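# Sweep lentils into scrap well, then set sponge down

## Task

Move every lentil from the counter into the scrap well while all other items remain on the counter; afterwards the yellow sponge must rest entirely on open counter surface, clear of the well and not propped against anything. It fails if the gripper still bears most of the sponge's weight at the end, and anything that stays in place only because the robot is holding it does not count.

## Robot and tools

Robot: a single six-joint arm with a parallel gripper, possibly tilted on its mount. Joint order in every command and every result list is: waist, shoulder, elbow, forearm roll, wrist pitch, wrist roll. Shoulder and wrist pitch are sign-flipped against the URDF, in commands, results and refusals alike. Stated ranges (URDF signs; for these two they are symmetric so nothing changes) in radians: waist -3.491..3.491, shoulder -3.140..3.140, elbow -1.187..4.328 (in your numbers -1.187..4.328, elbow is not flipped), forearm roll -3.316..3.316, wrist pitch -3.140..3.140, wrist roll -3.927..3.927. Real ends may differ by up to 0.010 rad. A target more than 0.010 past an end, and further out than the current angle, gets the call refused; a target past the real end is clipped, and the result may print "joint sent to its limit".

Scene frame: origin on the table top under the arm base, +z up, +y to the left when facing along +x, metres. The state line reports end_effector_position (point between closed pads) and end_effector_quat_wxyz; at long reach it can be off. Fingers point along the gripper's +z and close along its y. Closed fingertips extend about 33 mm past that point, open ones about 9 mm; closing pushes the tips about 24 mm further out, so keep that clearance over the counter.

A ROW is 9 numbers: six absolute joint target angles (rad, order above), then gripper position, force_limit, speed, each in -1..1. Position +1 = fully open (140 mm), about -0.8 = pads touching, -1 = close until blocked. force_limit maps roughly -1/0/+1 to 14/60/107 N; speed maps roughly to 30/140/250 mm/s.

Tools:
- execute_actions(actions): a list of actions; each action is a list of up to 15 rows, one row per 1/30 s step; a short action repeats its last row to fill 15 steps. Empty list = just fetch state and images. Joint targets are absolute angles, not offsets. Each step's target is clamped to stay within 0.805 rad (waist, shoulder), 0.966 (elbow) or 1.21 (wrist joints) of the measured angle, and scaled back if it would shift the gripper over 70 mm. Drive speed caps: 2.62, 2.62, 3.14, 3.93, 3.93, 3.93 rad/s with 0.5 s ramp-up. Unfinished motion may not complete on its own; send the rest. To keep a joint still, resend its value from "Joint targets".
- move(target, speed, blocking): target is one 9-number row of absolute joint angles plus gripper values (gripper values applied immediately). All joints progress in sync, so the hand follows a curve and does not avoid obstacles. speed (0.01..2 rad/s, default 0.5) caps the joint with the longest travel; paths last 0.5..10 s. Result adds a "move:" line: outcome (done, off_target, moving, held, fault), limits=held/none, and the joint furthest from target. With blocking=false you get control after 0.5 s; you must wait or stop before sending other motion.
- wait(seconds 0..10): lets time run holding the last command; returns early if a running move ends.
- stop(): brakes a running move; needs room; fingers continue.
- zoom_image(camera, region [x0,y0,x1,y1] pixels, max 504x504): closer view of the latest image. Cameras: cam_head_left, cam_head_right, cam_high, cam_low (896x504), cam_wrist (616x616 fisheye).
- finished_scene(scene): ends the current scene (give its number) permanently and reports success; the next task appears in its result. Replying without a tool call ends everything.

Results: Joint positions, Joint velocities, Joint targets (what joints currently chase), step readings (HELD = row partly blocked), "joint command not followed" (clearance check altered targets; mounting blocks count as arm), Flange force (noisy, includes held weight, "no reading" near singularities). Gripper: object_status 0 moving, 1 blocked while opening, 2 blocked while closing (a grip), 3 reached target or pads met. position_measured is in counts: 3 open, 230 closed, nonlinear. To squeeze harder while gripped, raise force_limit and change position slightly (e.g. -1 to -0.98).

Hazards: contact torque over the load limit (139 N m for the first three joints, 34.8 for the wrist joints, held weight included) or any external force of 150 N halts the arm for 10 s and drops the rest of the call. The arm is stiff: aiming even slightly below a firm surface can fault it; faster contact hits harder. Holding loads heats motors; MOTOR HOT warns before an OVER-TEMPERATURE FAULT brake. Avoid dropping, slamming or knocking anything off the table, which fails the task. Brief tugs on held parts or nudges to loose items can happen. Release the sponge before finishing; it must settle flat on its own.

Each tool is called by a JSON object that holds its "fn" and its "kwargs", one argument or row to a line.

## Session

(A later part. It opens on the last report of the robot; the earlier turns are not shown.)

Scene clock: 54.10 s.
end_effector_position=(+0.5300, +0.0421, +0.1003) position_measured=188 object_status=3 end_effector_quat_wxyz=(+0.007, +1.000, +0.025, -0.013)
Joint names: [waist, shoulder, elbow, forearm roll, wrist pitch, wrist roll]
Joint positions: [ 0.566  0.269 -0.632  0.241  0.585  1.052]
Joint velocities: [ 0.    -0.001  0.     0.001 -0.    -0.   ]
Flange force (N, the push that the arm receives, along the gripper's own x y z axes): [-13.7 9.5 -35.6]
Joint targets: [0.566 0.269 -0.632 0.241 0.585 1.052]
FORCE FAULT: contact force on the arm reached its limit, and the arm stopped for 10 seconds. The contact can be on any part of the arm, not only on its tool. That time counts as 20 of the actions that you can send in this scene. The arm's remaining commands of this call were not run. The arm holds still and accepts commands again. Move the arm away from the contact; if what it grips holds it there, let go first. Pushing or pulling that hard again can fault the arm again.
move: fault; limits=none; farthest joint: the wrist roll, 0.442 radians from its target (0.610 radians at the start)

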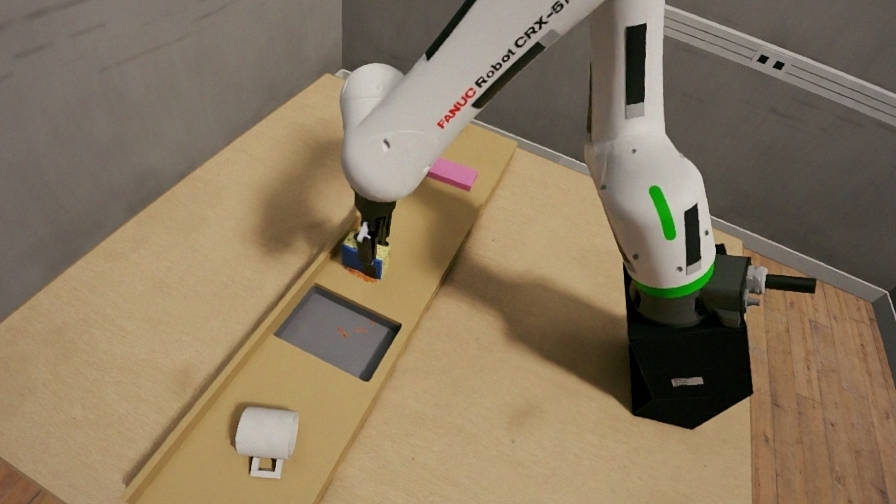

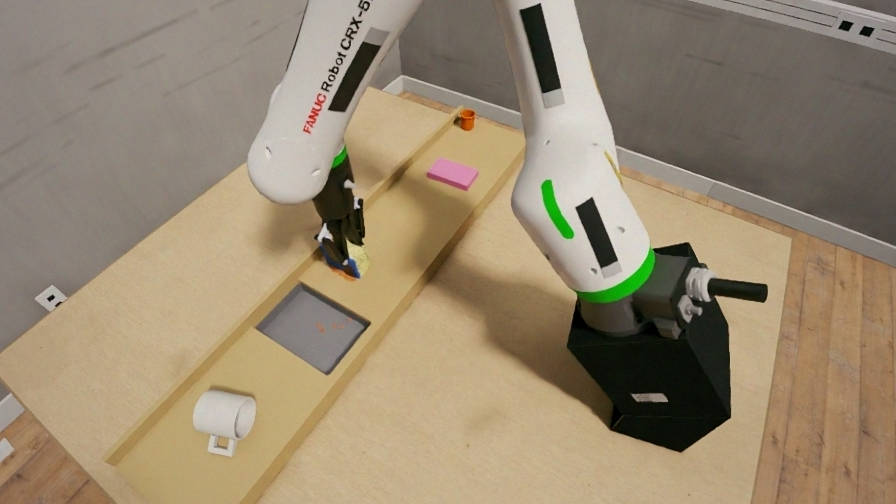

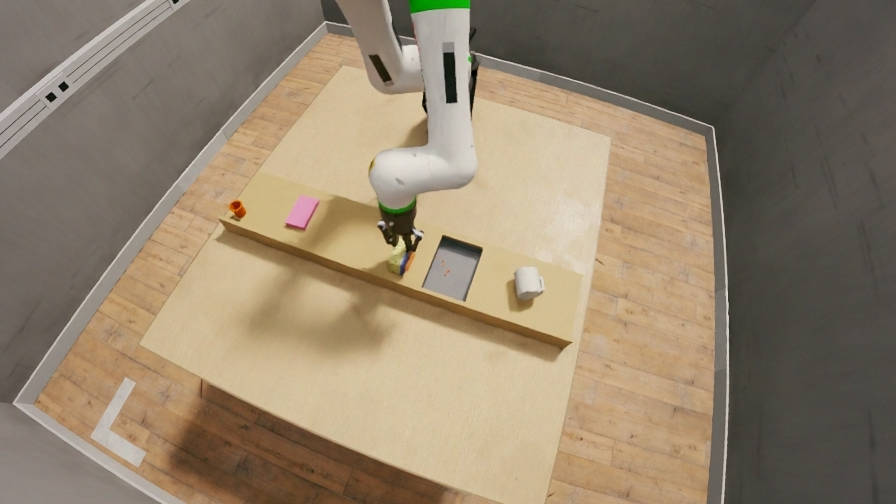

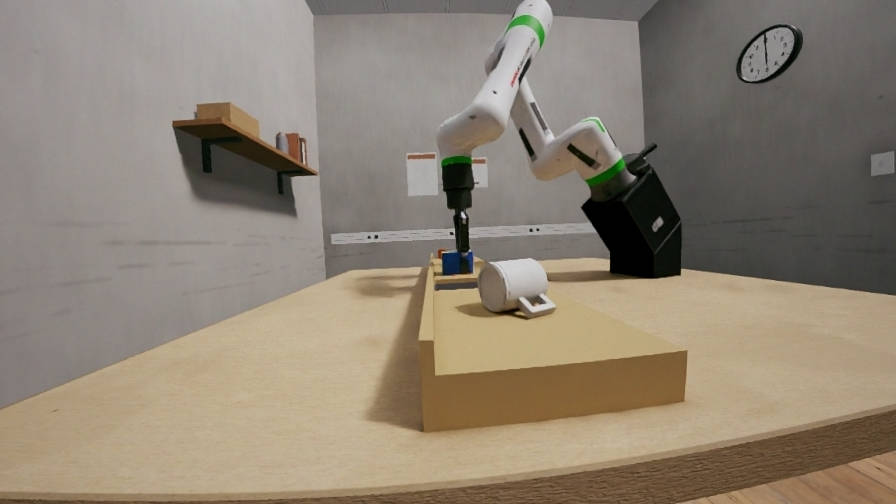

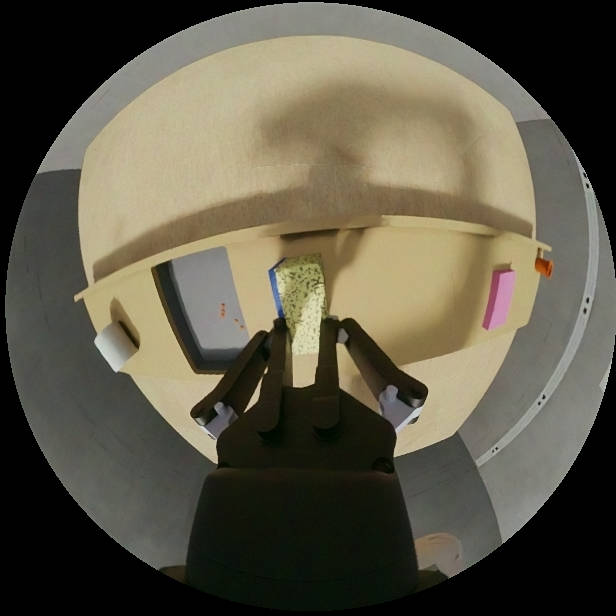

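Tips touched down. Raise 7 mm while loosening, regrip.

{"fn": "move", "kwargs": {
  "target": [0.566,0.288,-0.632,0.236,0.59,1.052,-0.3,-1,-0.6],
  "speed": 0.03
}}

{"fn": "move", "kwargs": {
  "target": [0.566,0.288,-0.632,0.236,0.59,1.052,-0.47,-1,-0.8]
}}

{"fn": "move", "kwargs": {
  "target": [0.822,0.268,-0.668,0.504,0.612,0.62,-0.47,-1,-1],
  "speed": 0.3
}}

{"fn": "move", "kwargs": {
  "target": [0.822,0.38,-0.668,0.44,0.71,0.7,-0.47,-1,-1],
  "speed": 0.3
}}

{"fn": "move", "kwargs": {
  "target": [0.215,0.36,-0.6665,-0.165,0.6,1.62,-0.47,-1,-1],
  "speed": 0.7
}}

Scene clock: 55.23 s.
end_effector_position=(+0.5338, +0.0431, +0.1077) position_measured=167 object_status=3 end_effector_quat_wxyz=(+0.004, +1.000, +0.022, -0.007)
Joint names: [waist, shoulder, elbow, forearm roll, wrist pitch, wrist roll]
Joint positions: [ 0.566  0.288 -0.632  0.236  0.59   1.052]
Joint velocities: [-0.     0.001  0.    -0.     0.     0.   ]
Flange force (N, the push that the arm receives, along the gripper's own x y z axes): [-7.8 0.0 -4.0]
Joint targets: [0.566 0.288 -0.632 0.236 0.590 1.052]
move: done; limits=none; farthest joint: the waist, 0.000 radians from its target (0.000 radians at the start)

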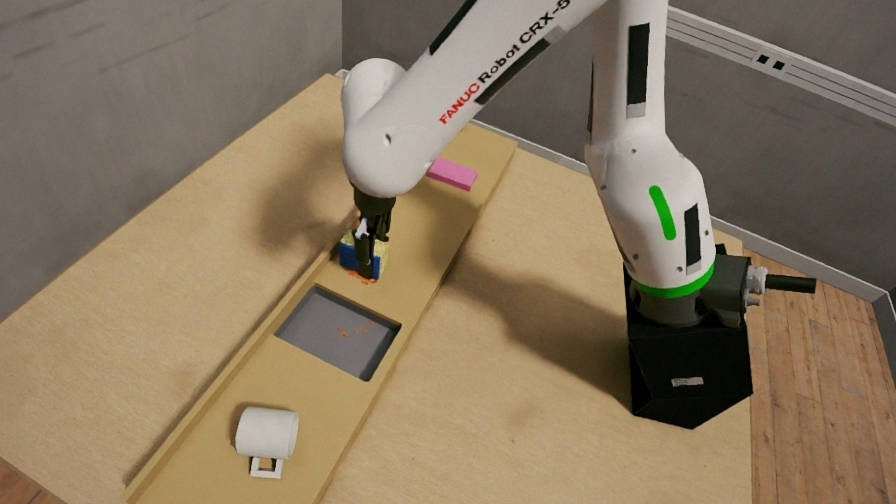

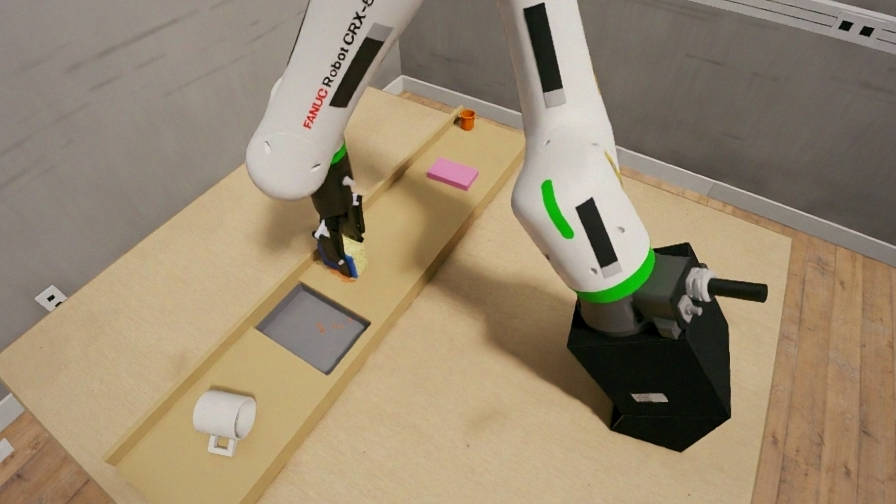

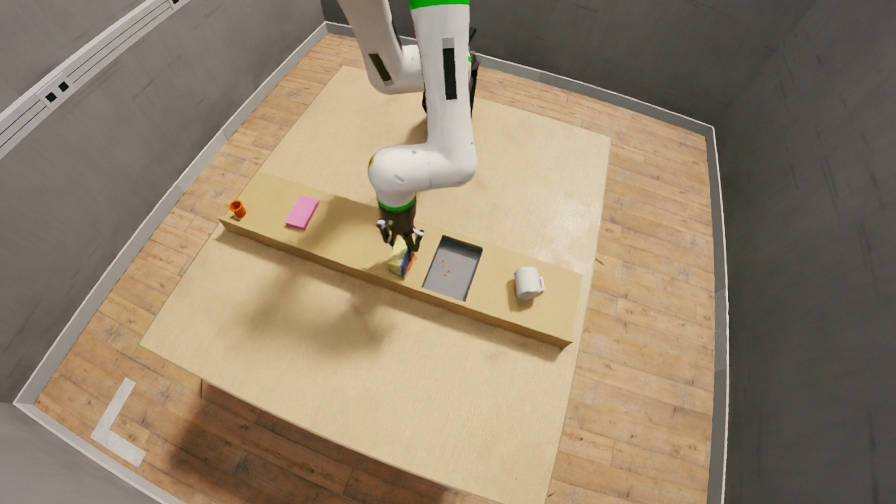

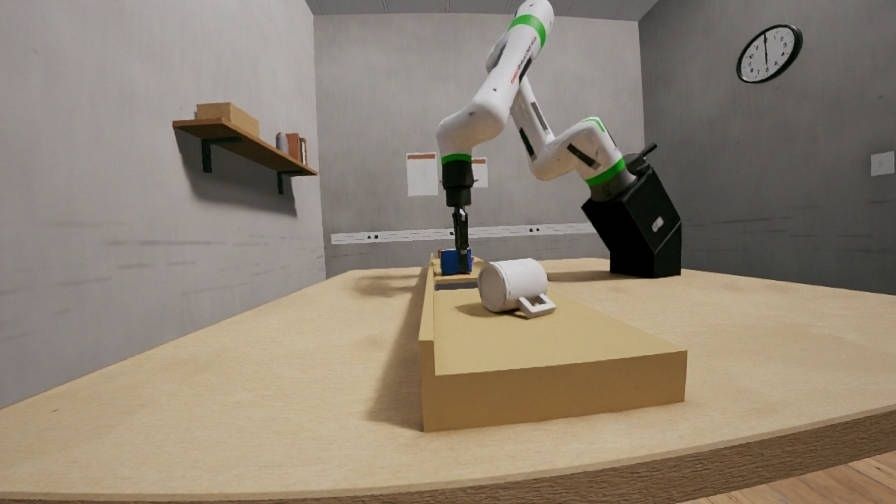

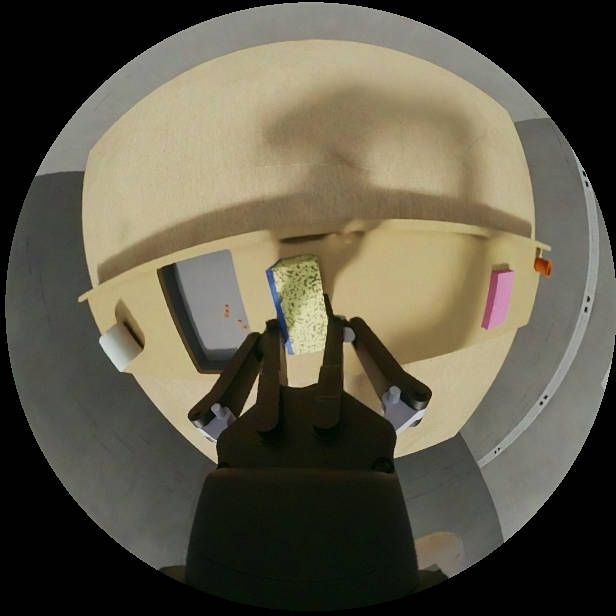

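Scene clock: 55.93 s.
end_effector_position=(+0.5338, +0.0431, +0.1077) position_measured=188 object_status=3 end_effector_quat_wxyz=(+0.004, +1.000, +0.022, -0.007)
Joint names: [waist, shoulder, elbow, forearm roll, wrist pitch, wrist roll]
Joint positions: [ 0.566  0.288 -0.632  0.236  0.59   1.052]
Joint velocities: [ 0.    -0.001  0.    -0.     0.     0.   ]
Flange force (N, the push that the arm receives, along the gripper's own x y z axes): [-7.9 0.2 -4.4]
Joint targets: [0.566 0.288 -0.632 0.236 0.590 1.052]
move: done; limits=none; farthest joint: the waist, 0.000 radians from its target (0.000 radians at the start)

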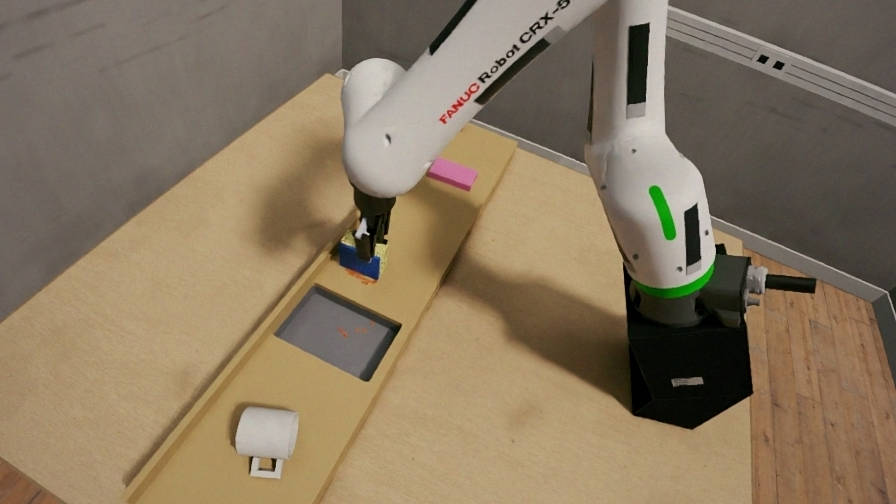

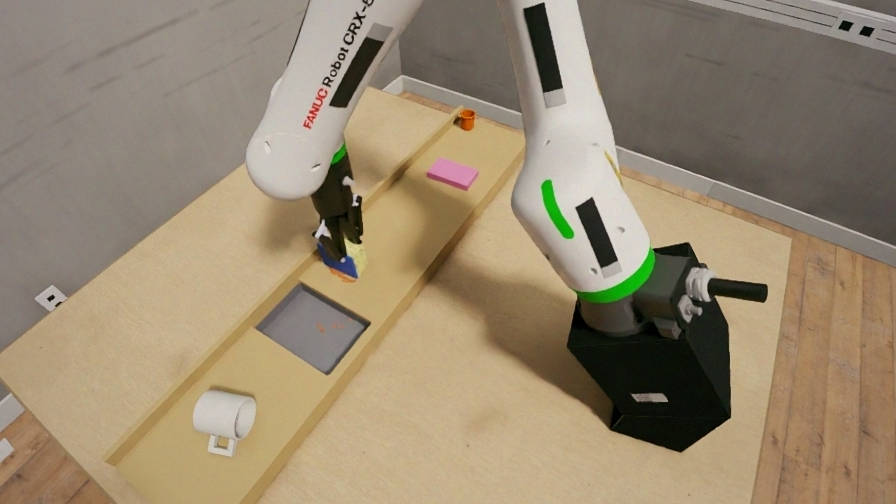

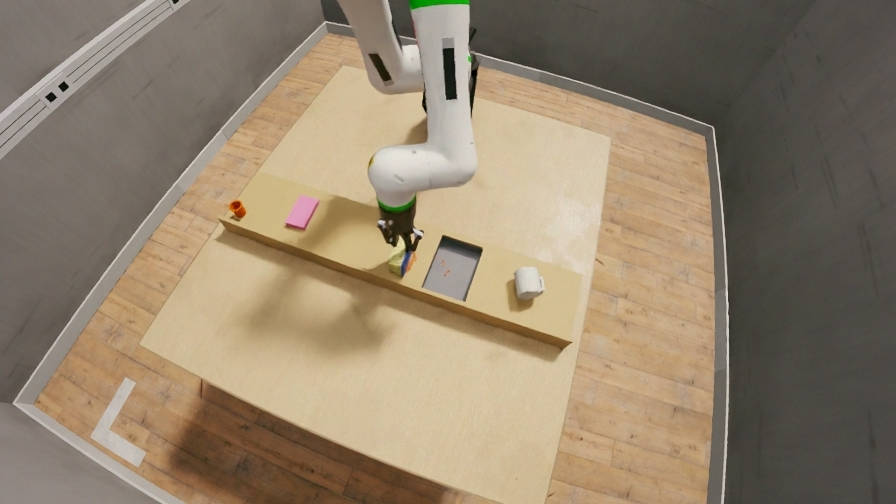

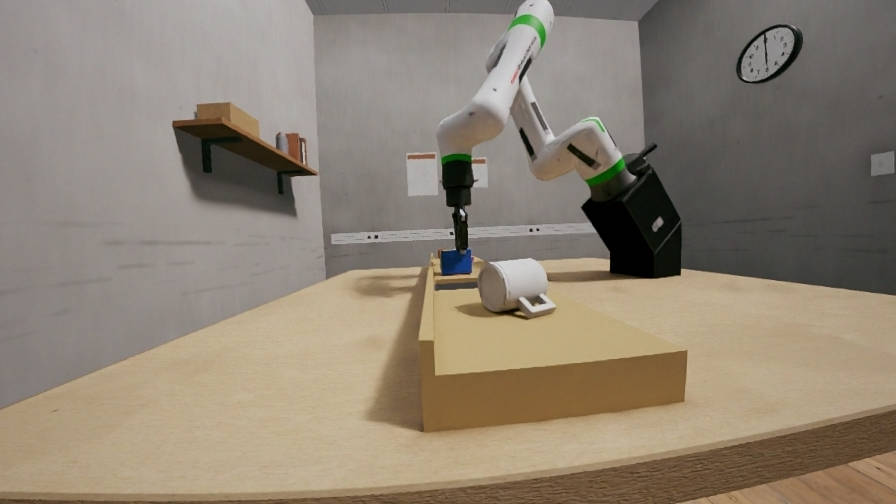

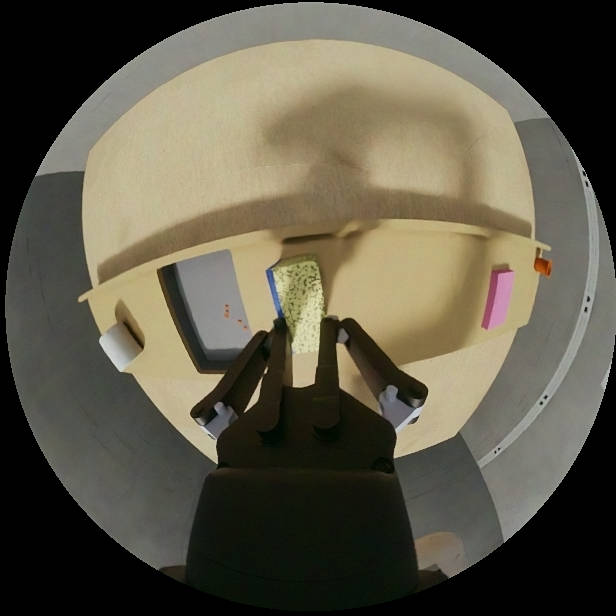

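Scene clock: 57.73 s.
end_effector_position=(+0.5322, +0.1465, +0.1073) position_measured=188 object_status=3 end_effector_quat_wxyz=(+0.000, +1.000, +0.023, -0.002)
Joint names: [waist, shoulder, elbow, forearm roll, wrist pitch, wrist roll]
Joint positions: [ 0.822  0.268 -0.668  0.504  0.612  0.62 ]
Joint velocities: [-0.    -0.     0.    -0.001 -0.002 -0.   ]
Flange force (N, the push that the arm receives, along the gripper's own x y z axes): [-8.8 2.7 -3.1]
Joint targets: [0.822 0.268 -0.668 0.504 0.612 0.620]
move: done; limits=none; farthest joint: the waist, 0.000 radians from its target (0.256 radians at the start)

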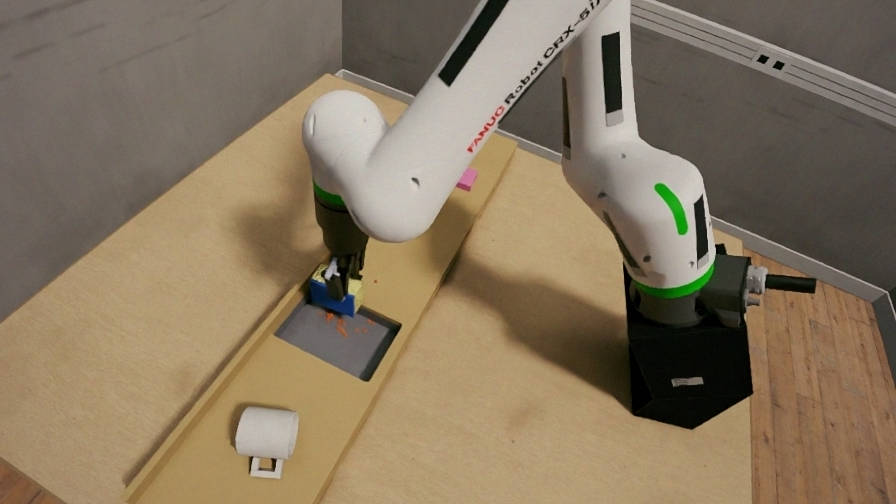

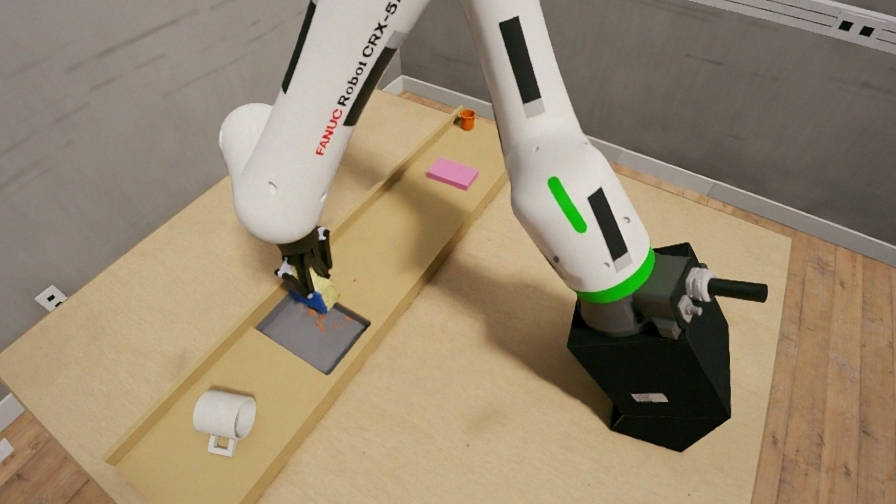

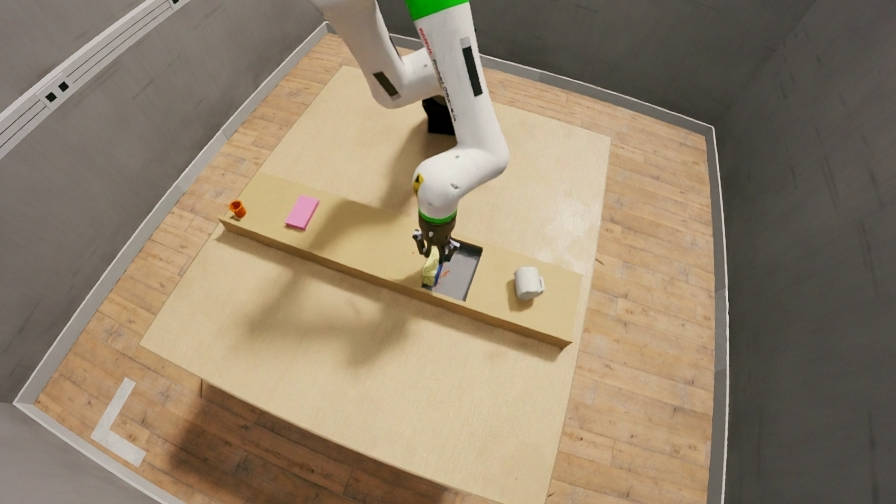

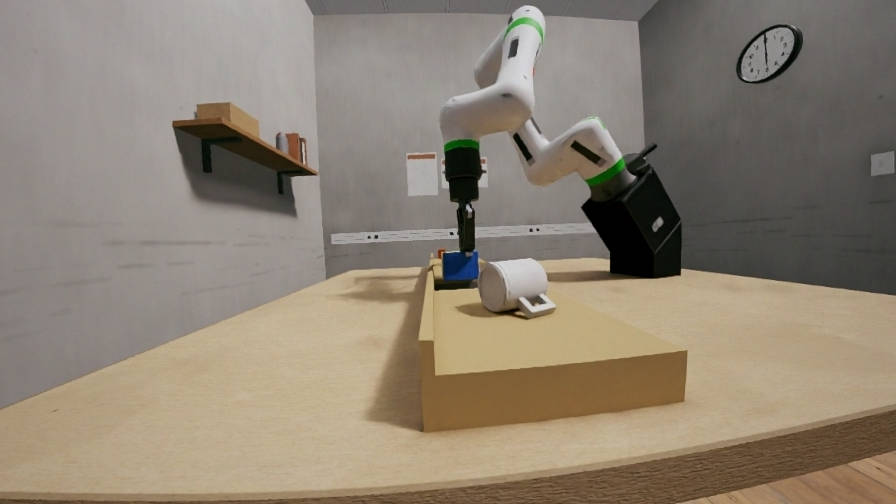

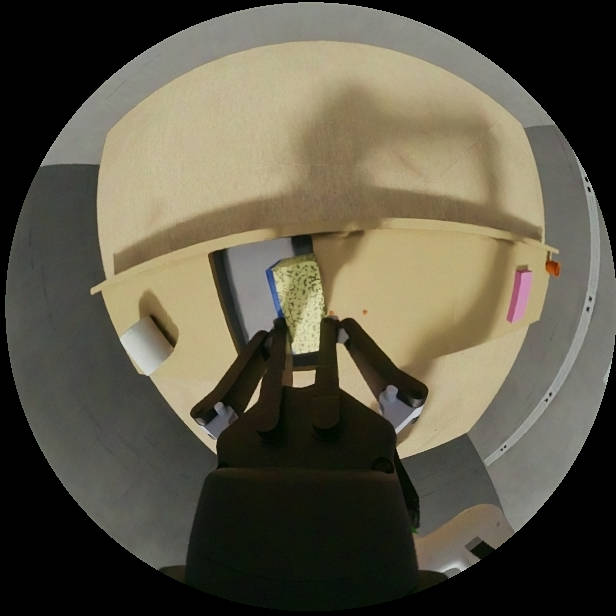

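Scene clock: 58.50 s.
end_effector_position=(+0.5293, +0.1263, +0.1466) position_measured=188 object_status=3 end_effector_quat_wxyz=(-0.000, +1.000, +0.022, -0.001)
Joint names: [waist, shoulder, elbow, forearm roll, wrist pitch, wrist roll]
Joint positions: [ 0.822  0.38  -0.668  0.44   0.71   0.7  ]
Joint velocities: [ 0.     0.001 -0.    -0.001  0.001  0.001]
Flange force (N, the push that the arm receives, along the gripper's own x y z axes): [-7.2 3.1 -3.6]
Joint targets: [0.822 0.380 -0.668 0.440 0.710 0.700]
move: done; limits=none; farthest joint: the waist, 0.000 radians from its target (0.000 radians at the start)

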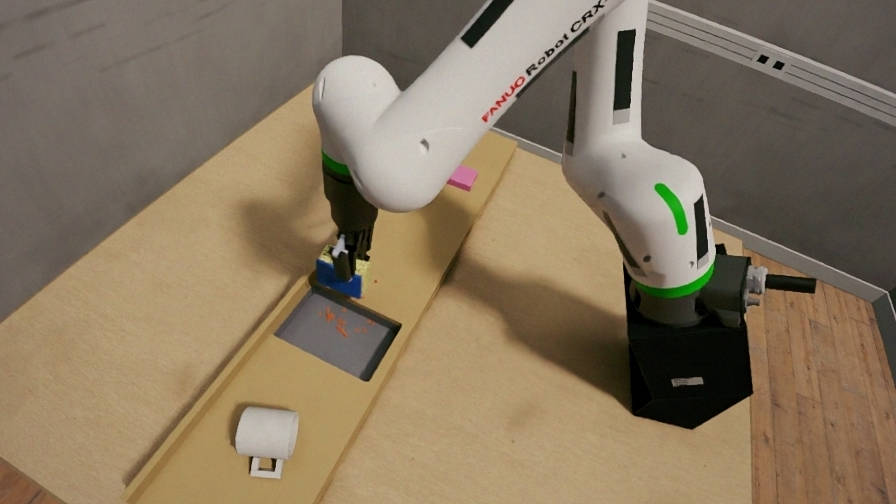

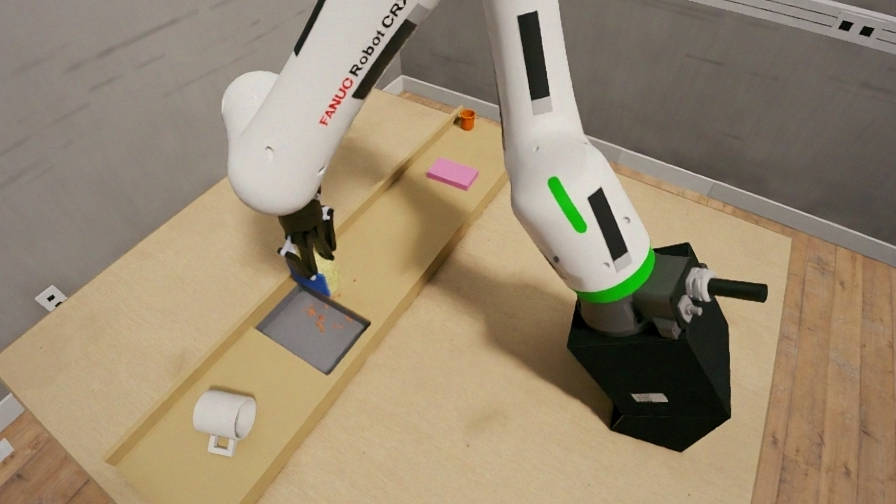

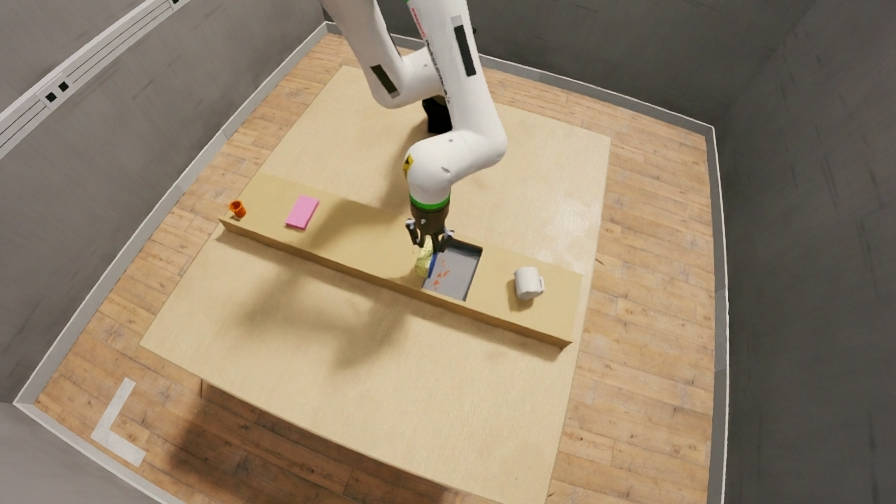

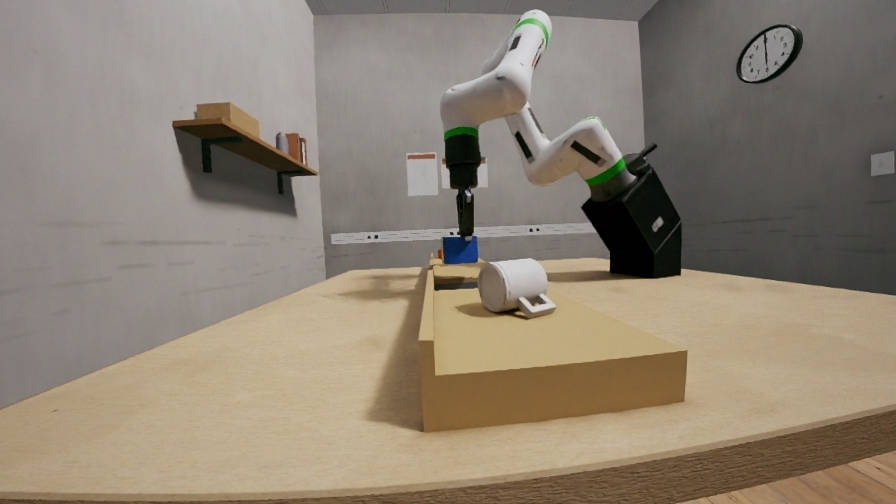

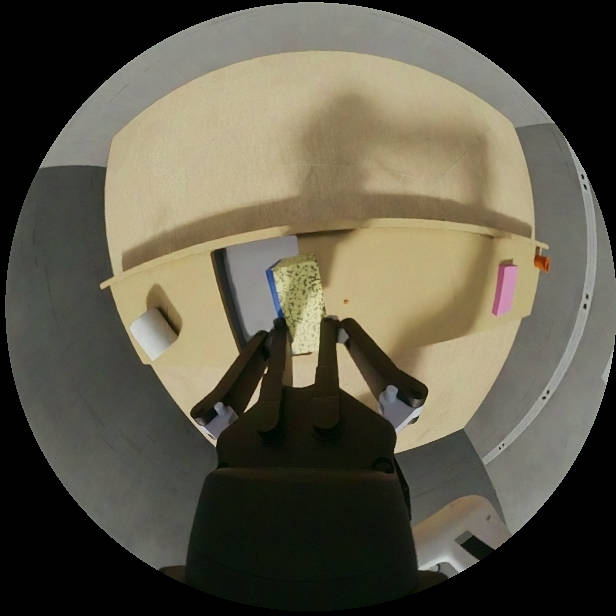

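Scene clock: 60.23 s.
end_effector_position=(+0.4711, -0.0708, +0.1243) position_measured=188 object_status=3 end_effector_quat_wxyz=(-0.001, +1.000, +0.000, -0.000)
Joint names: [waist, shoulder, elbow, forearm roll, wrist pitch, wrist roll]
Joint positions: [ 0.215  0.36  -0.666 -0.165  0.6    1.62 ]
Joint velocities: [-0.     0.     0.     0.    -0.001 -0.   ]
Flange force (N, the push that the arm receives, along the gripper's own x y z axes): no reading
Joint targets: [0.215 0.360 -0.666 -0.165 0.600 1.620]
move: done; limits=none; farthest joint: the waist, 0.000 radians from its target (0.607 radians at the start)

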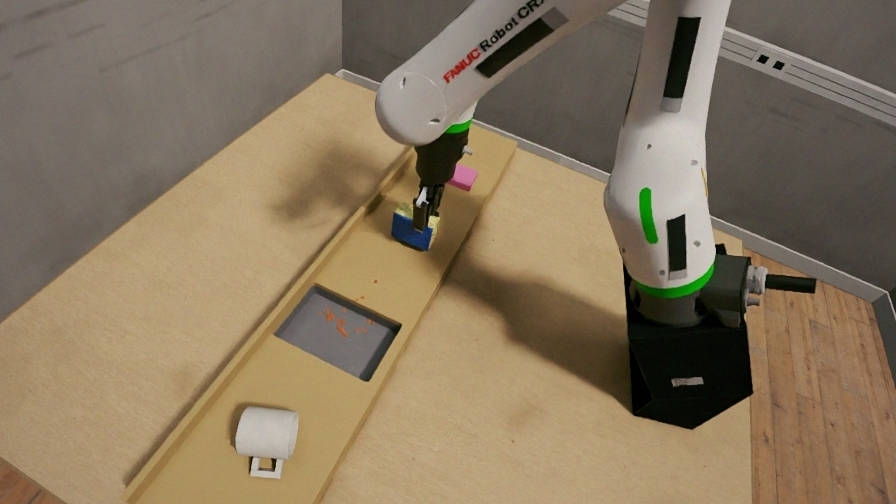

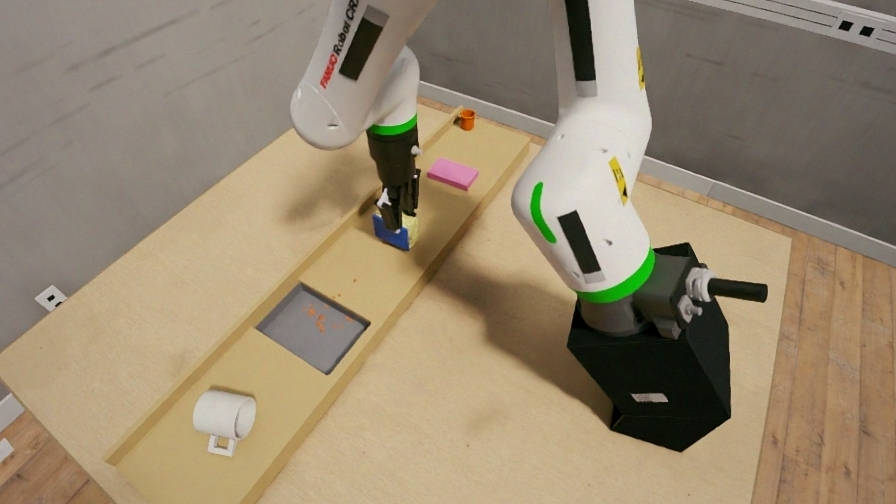

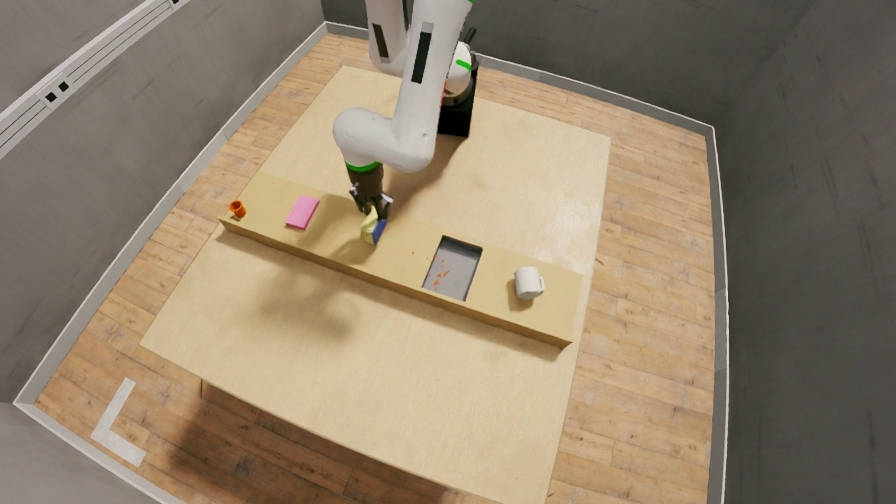

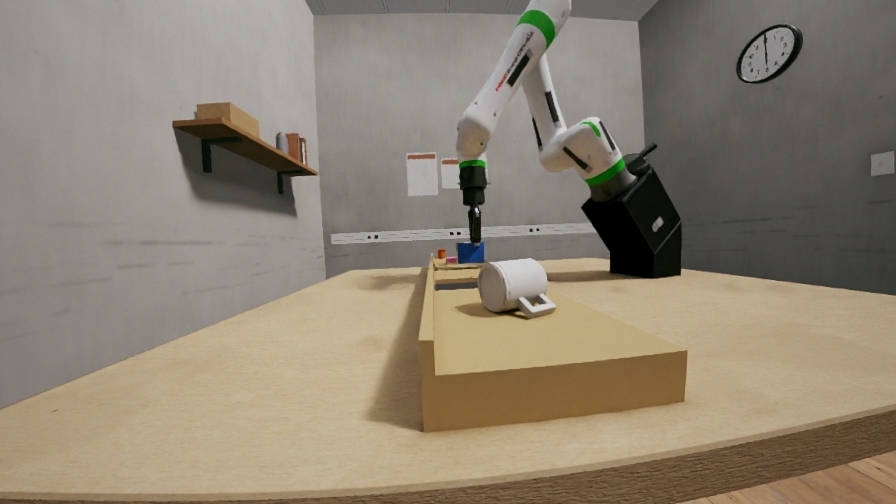

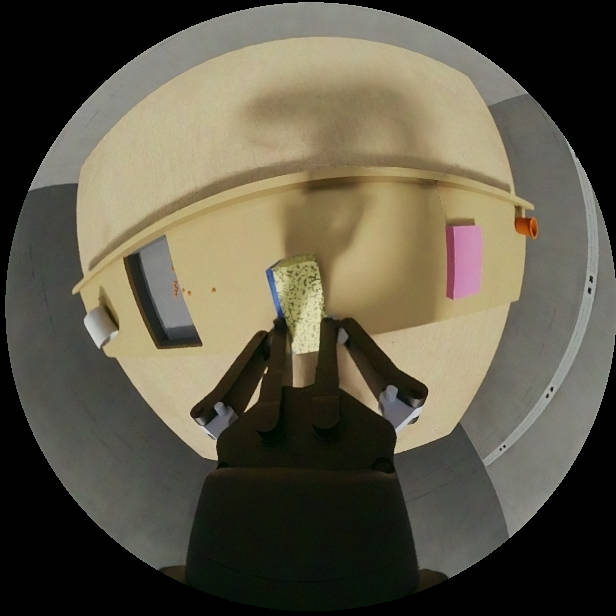

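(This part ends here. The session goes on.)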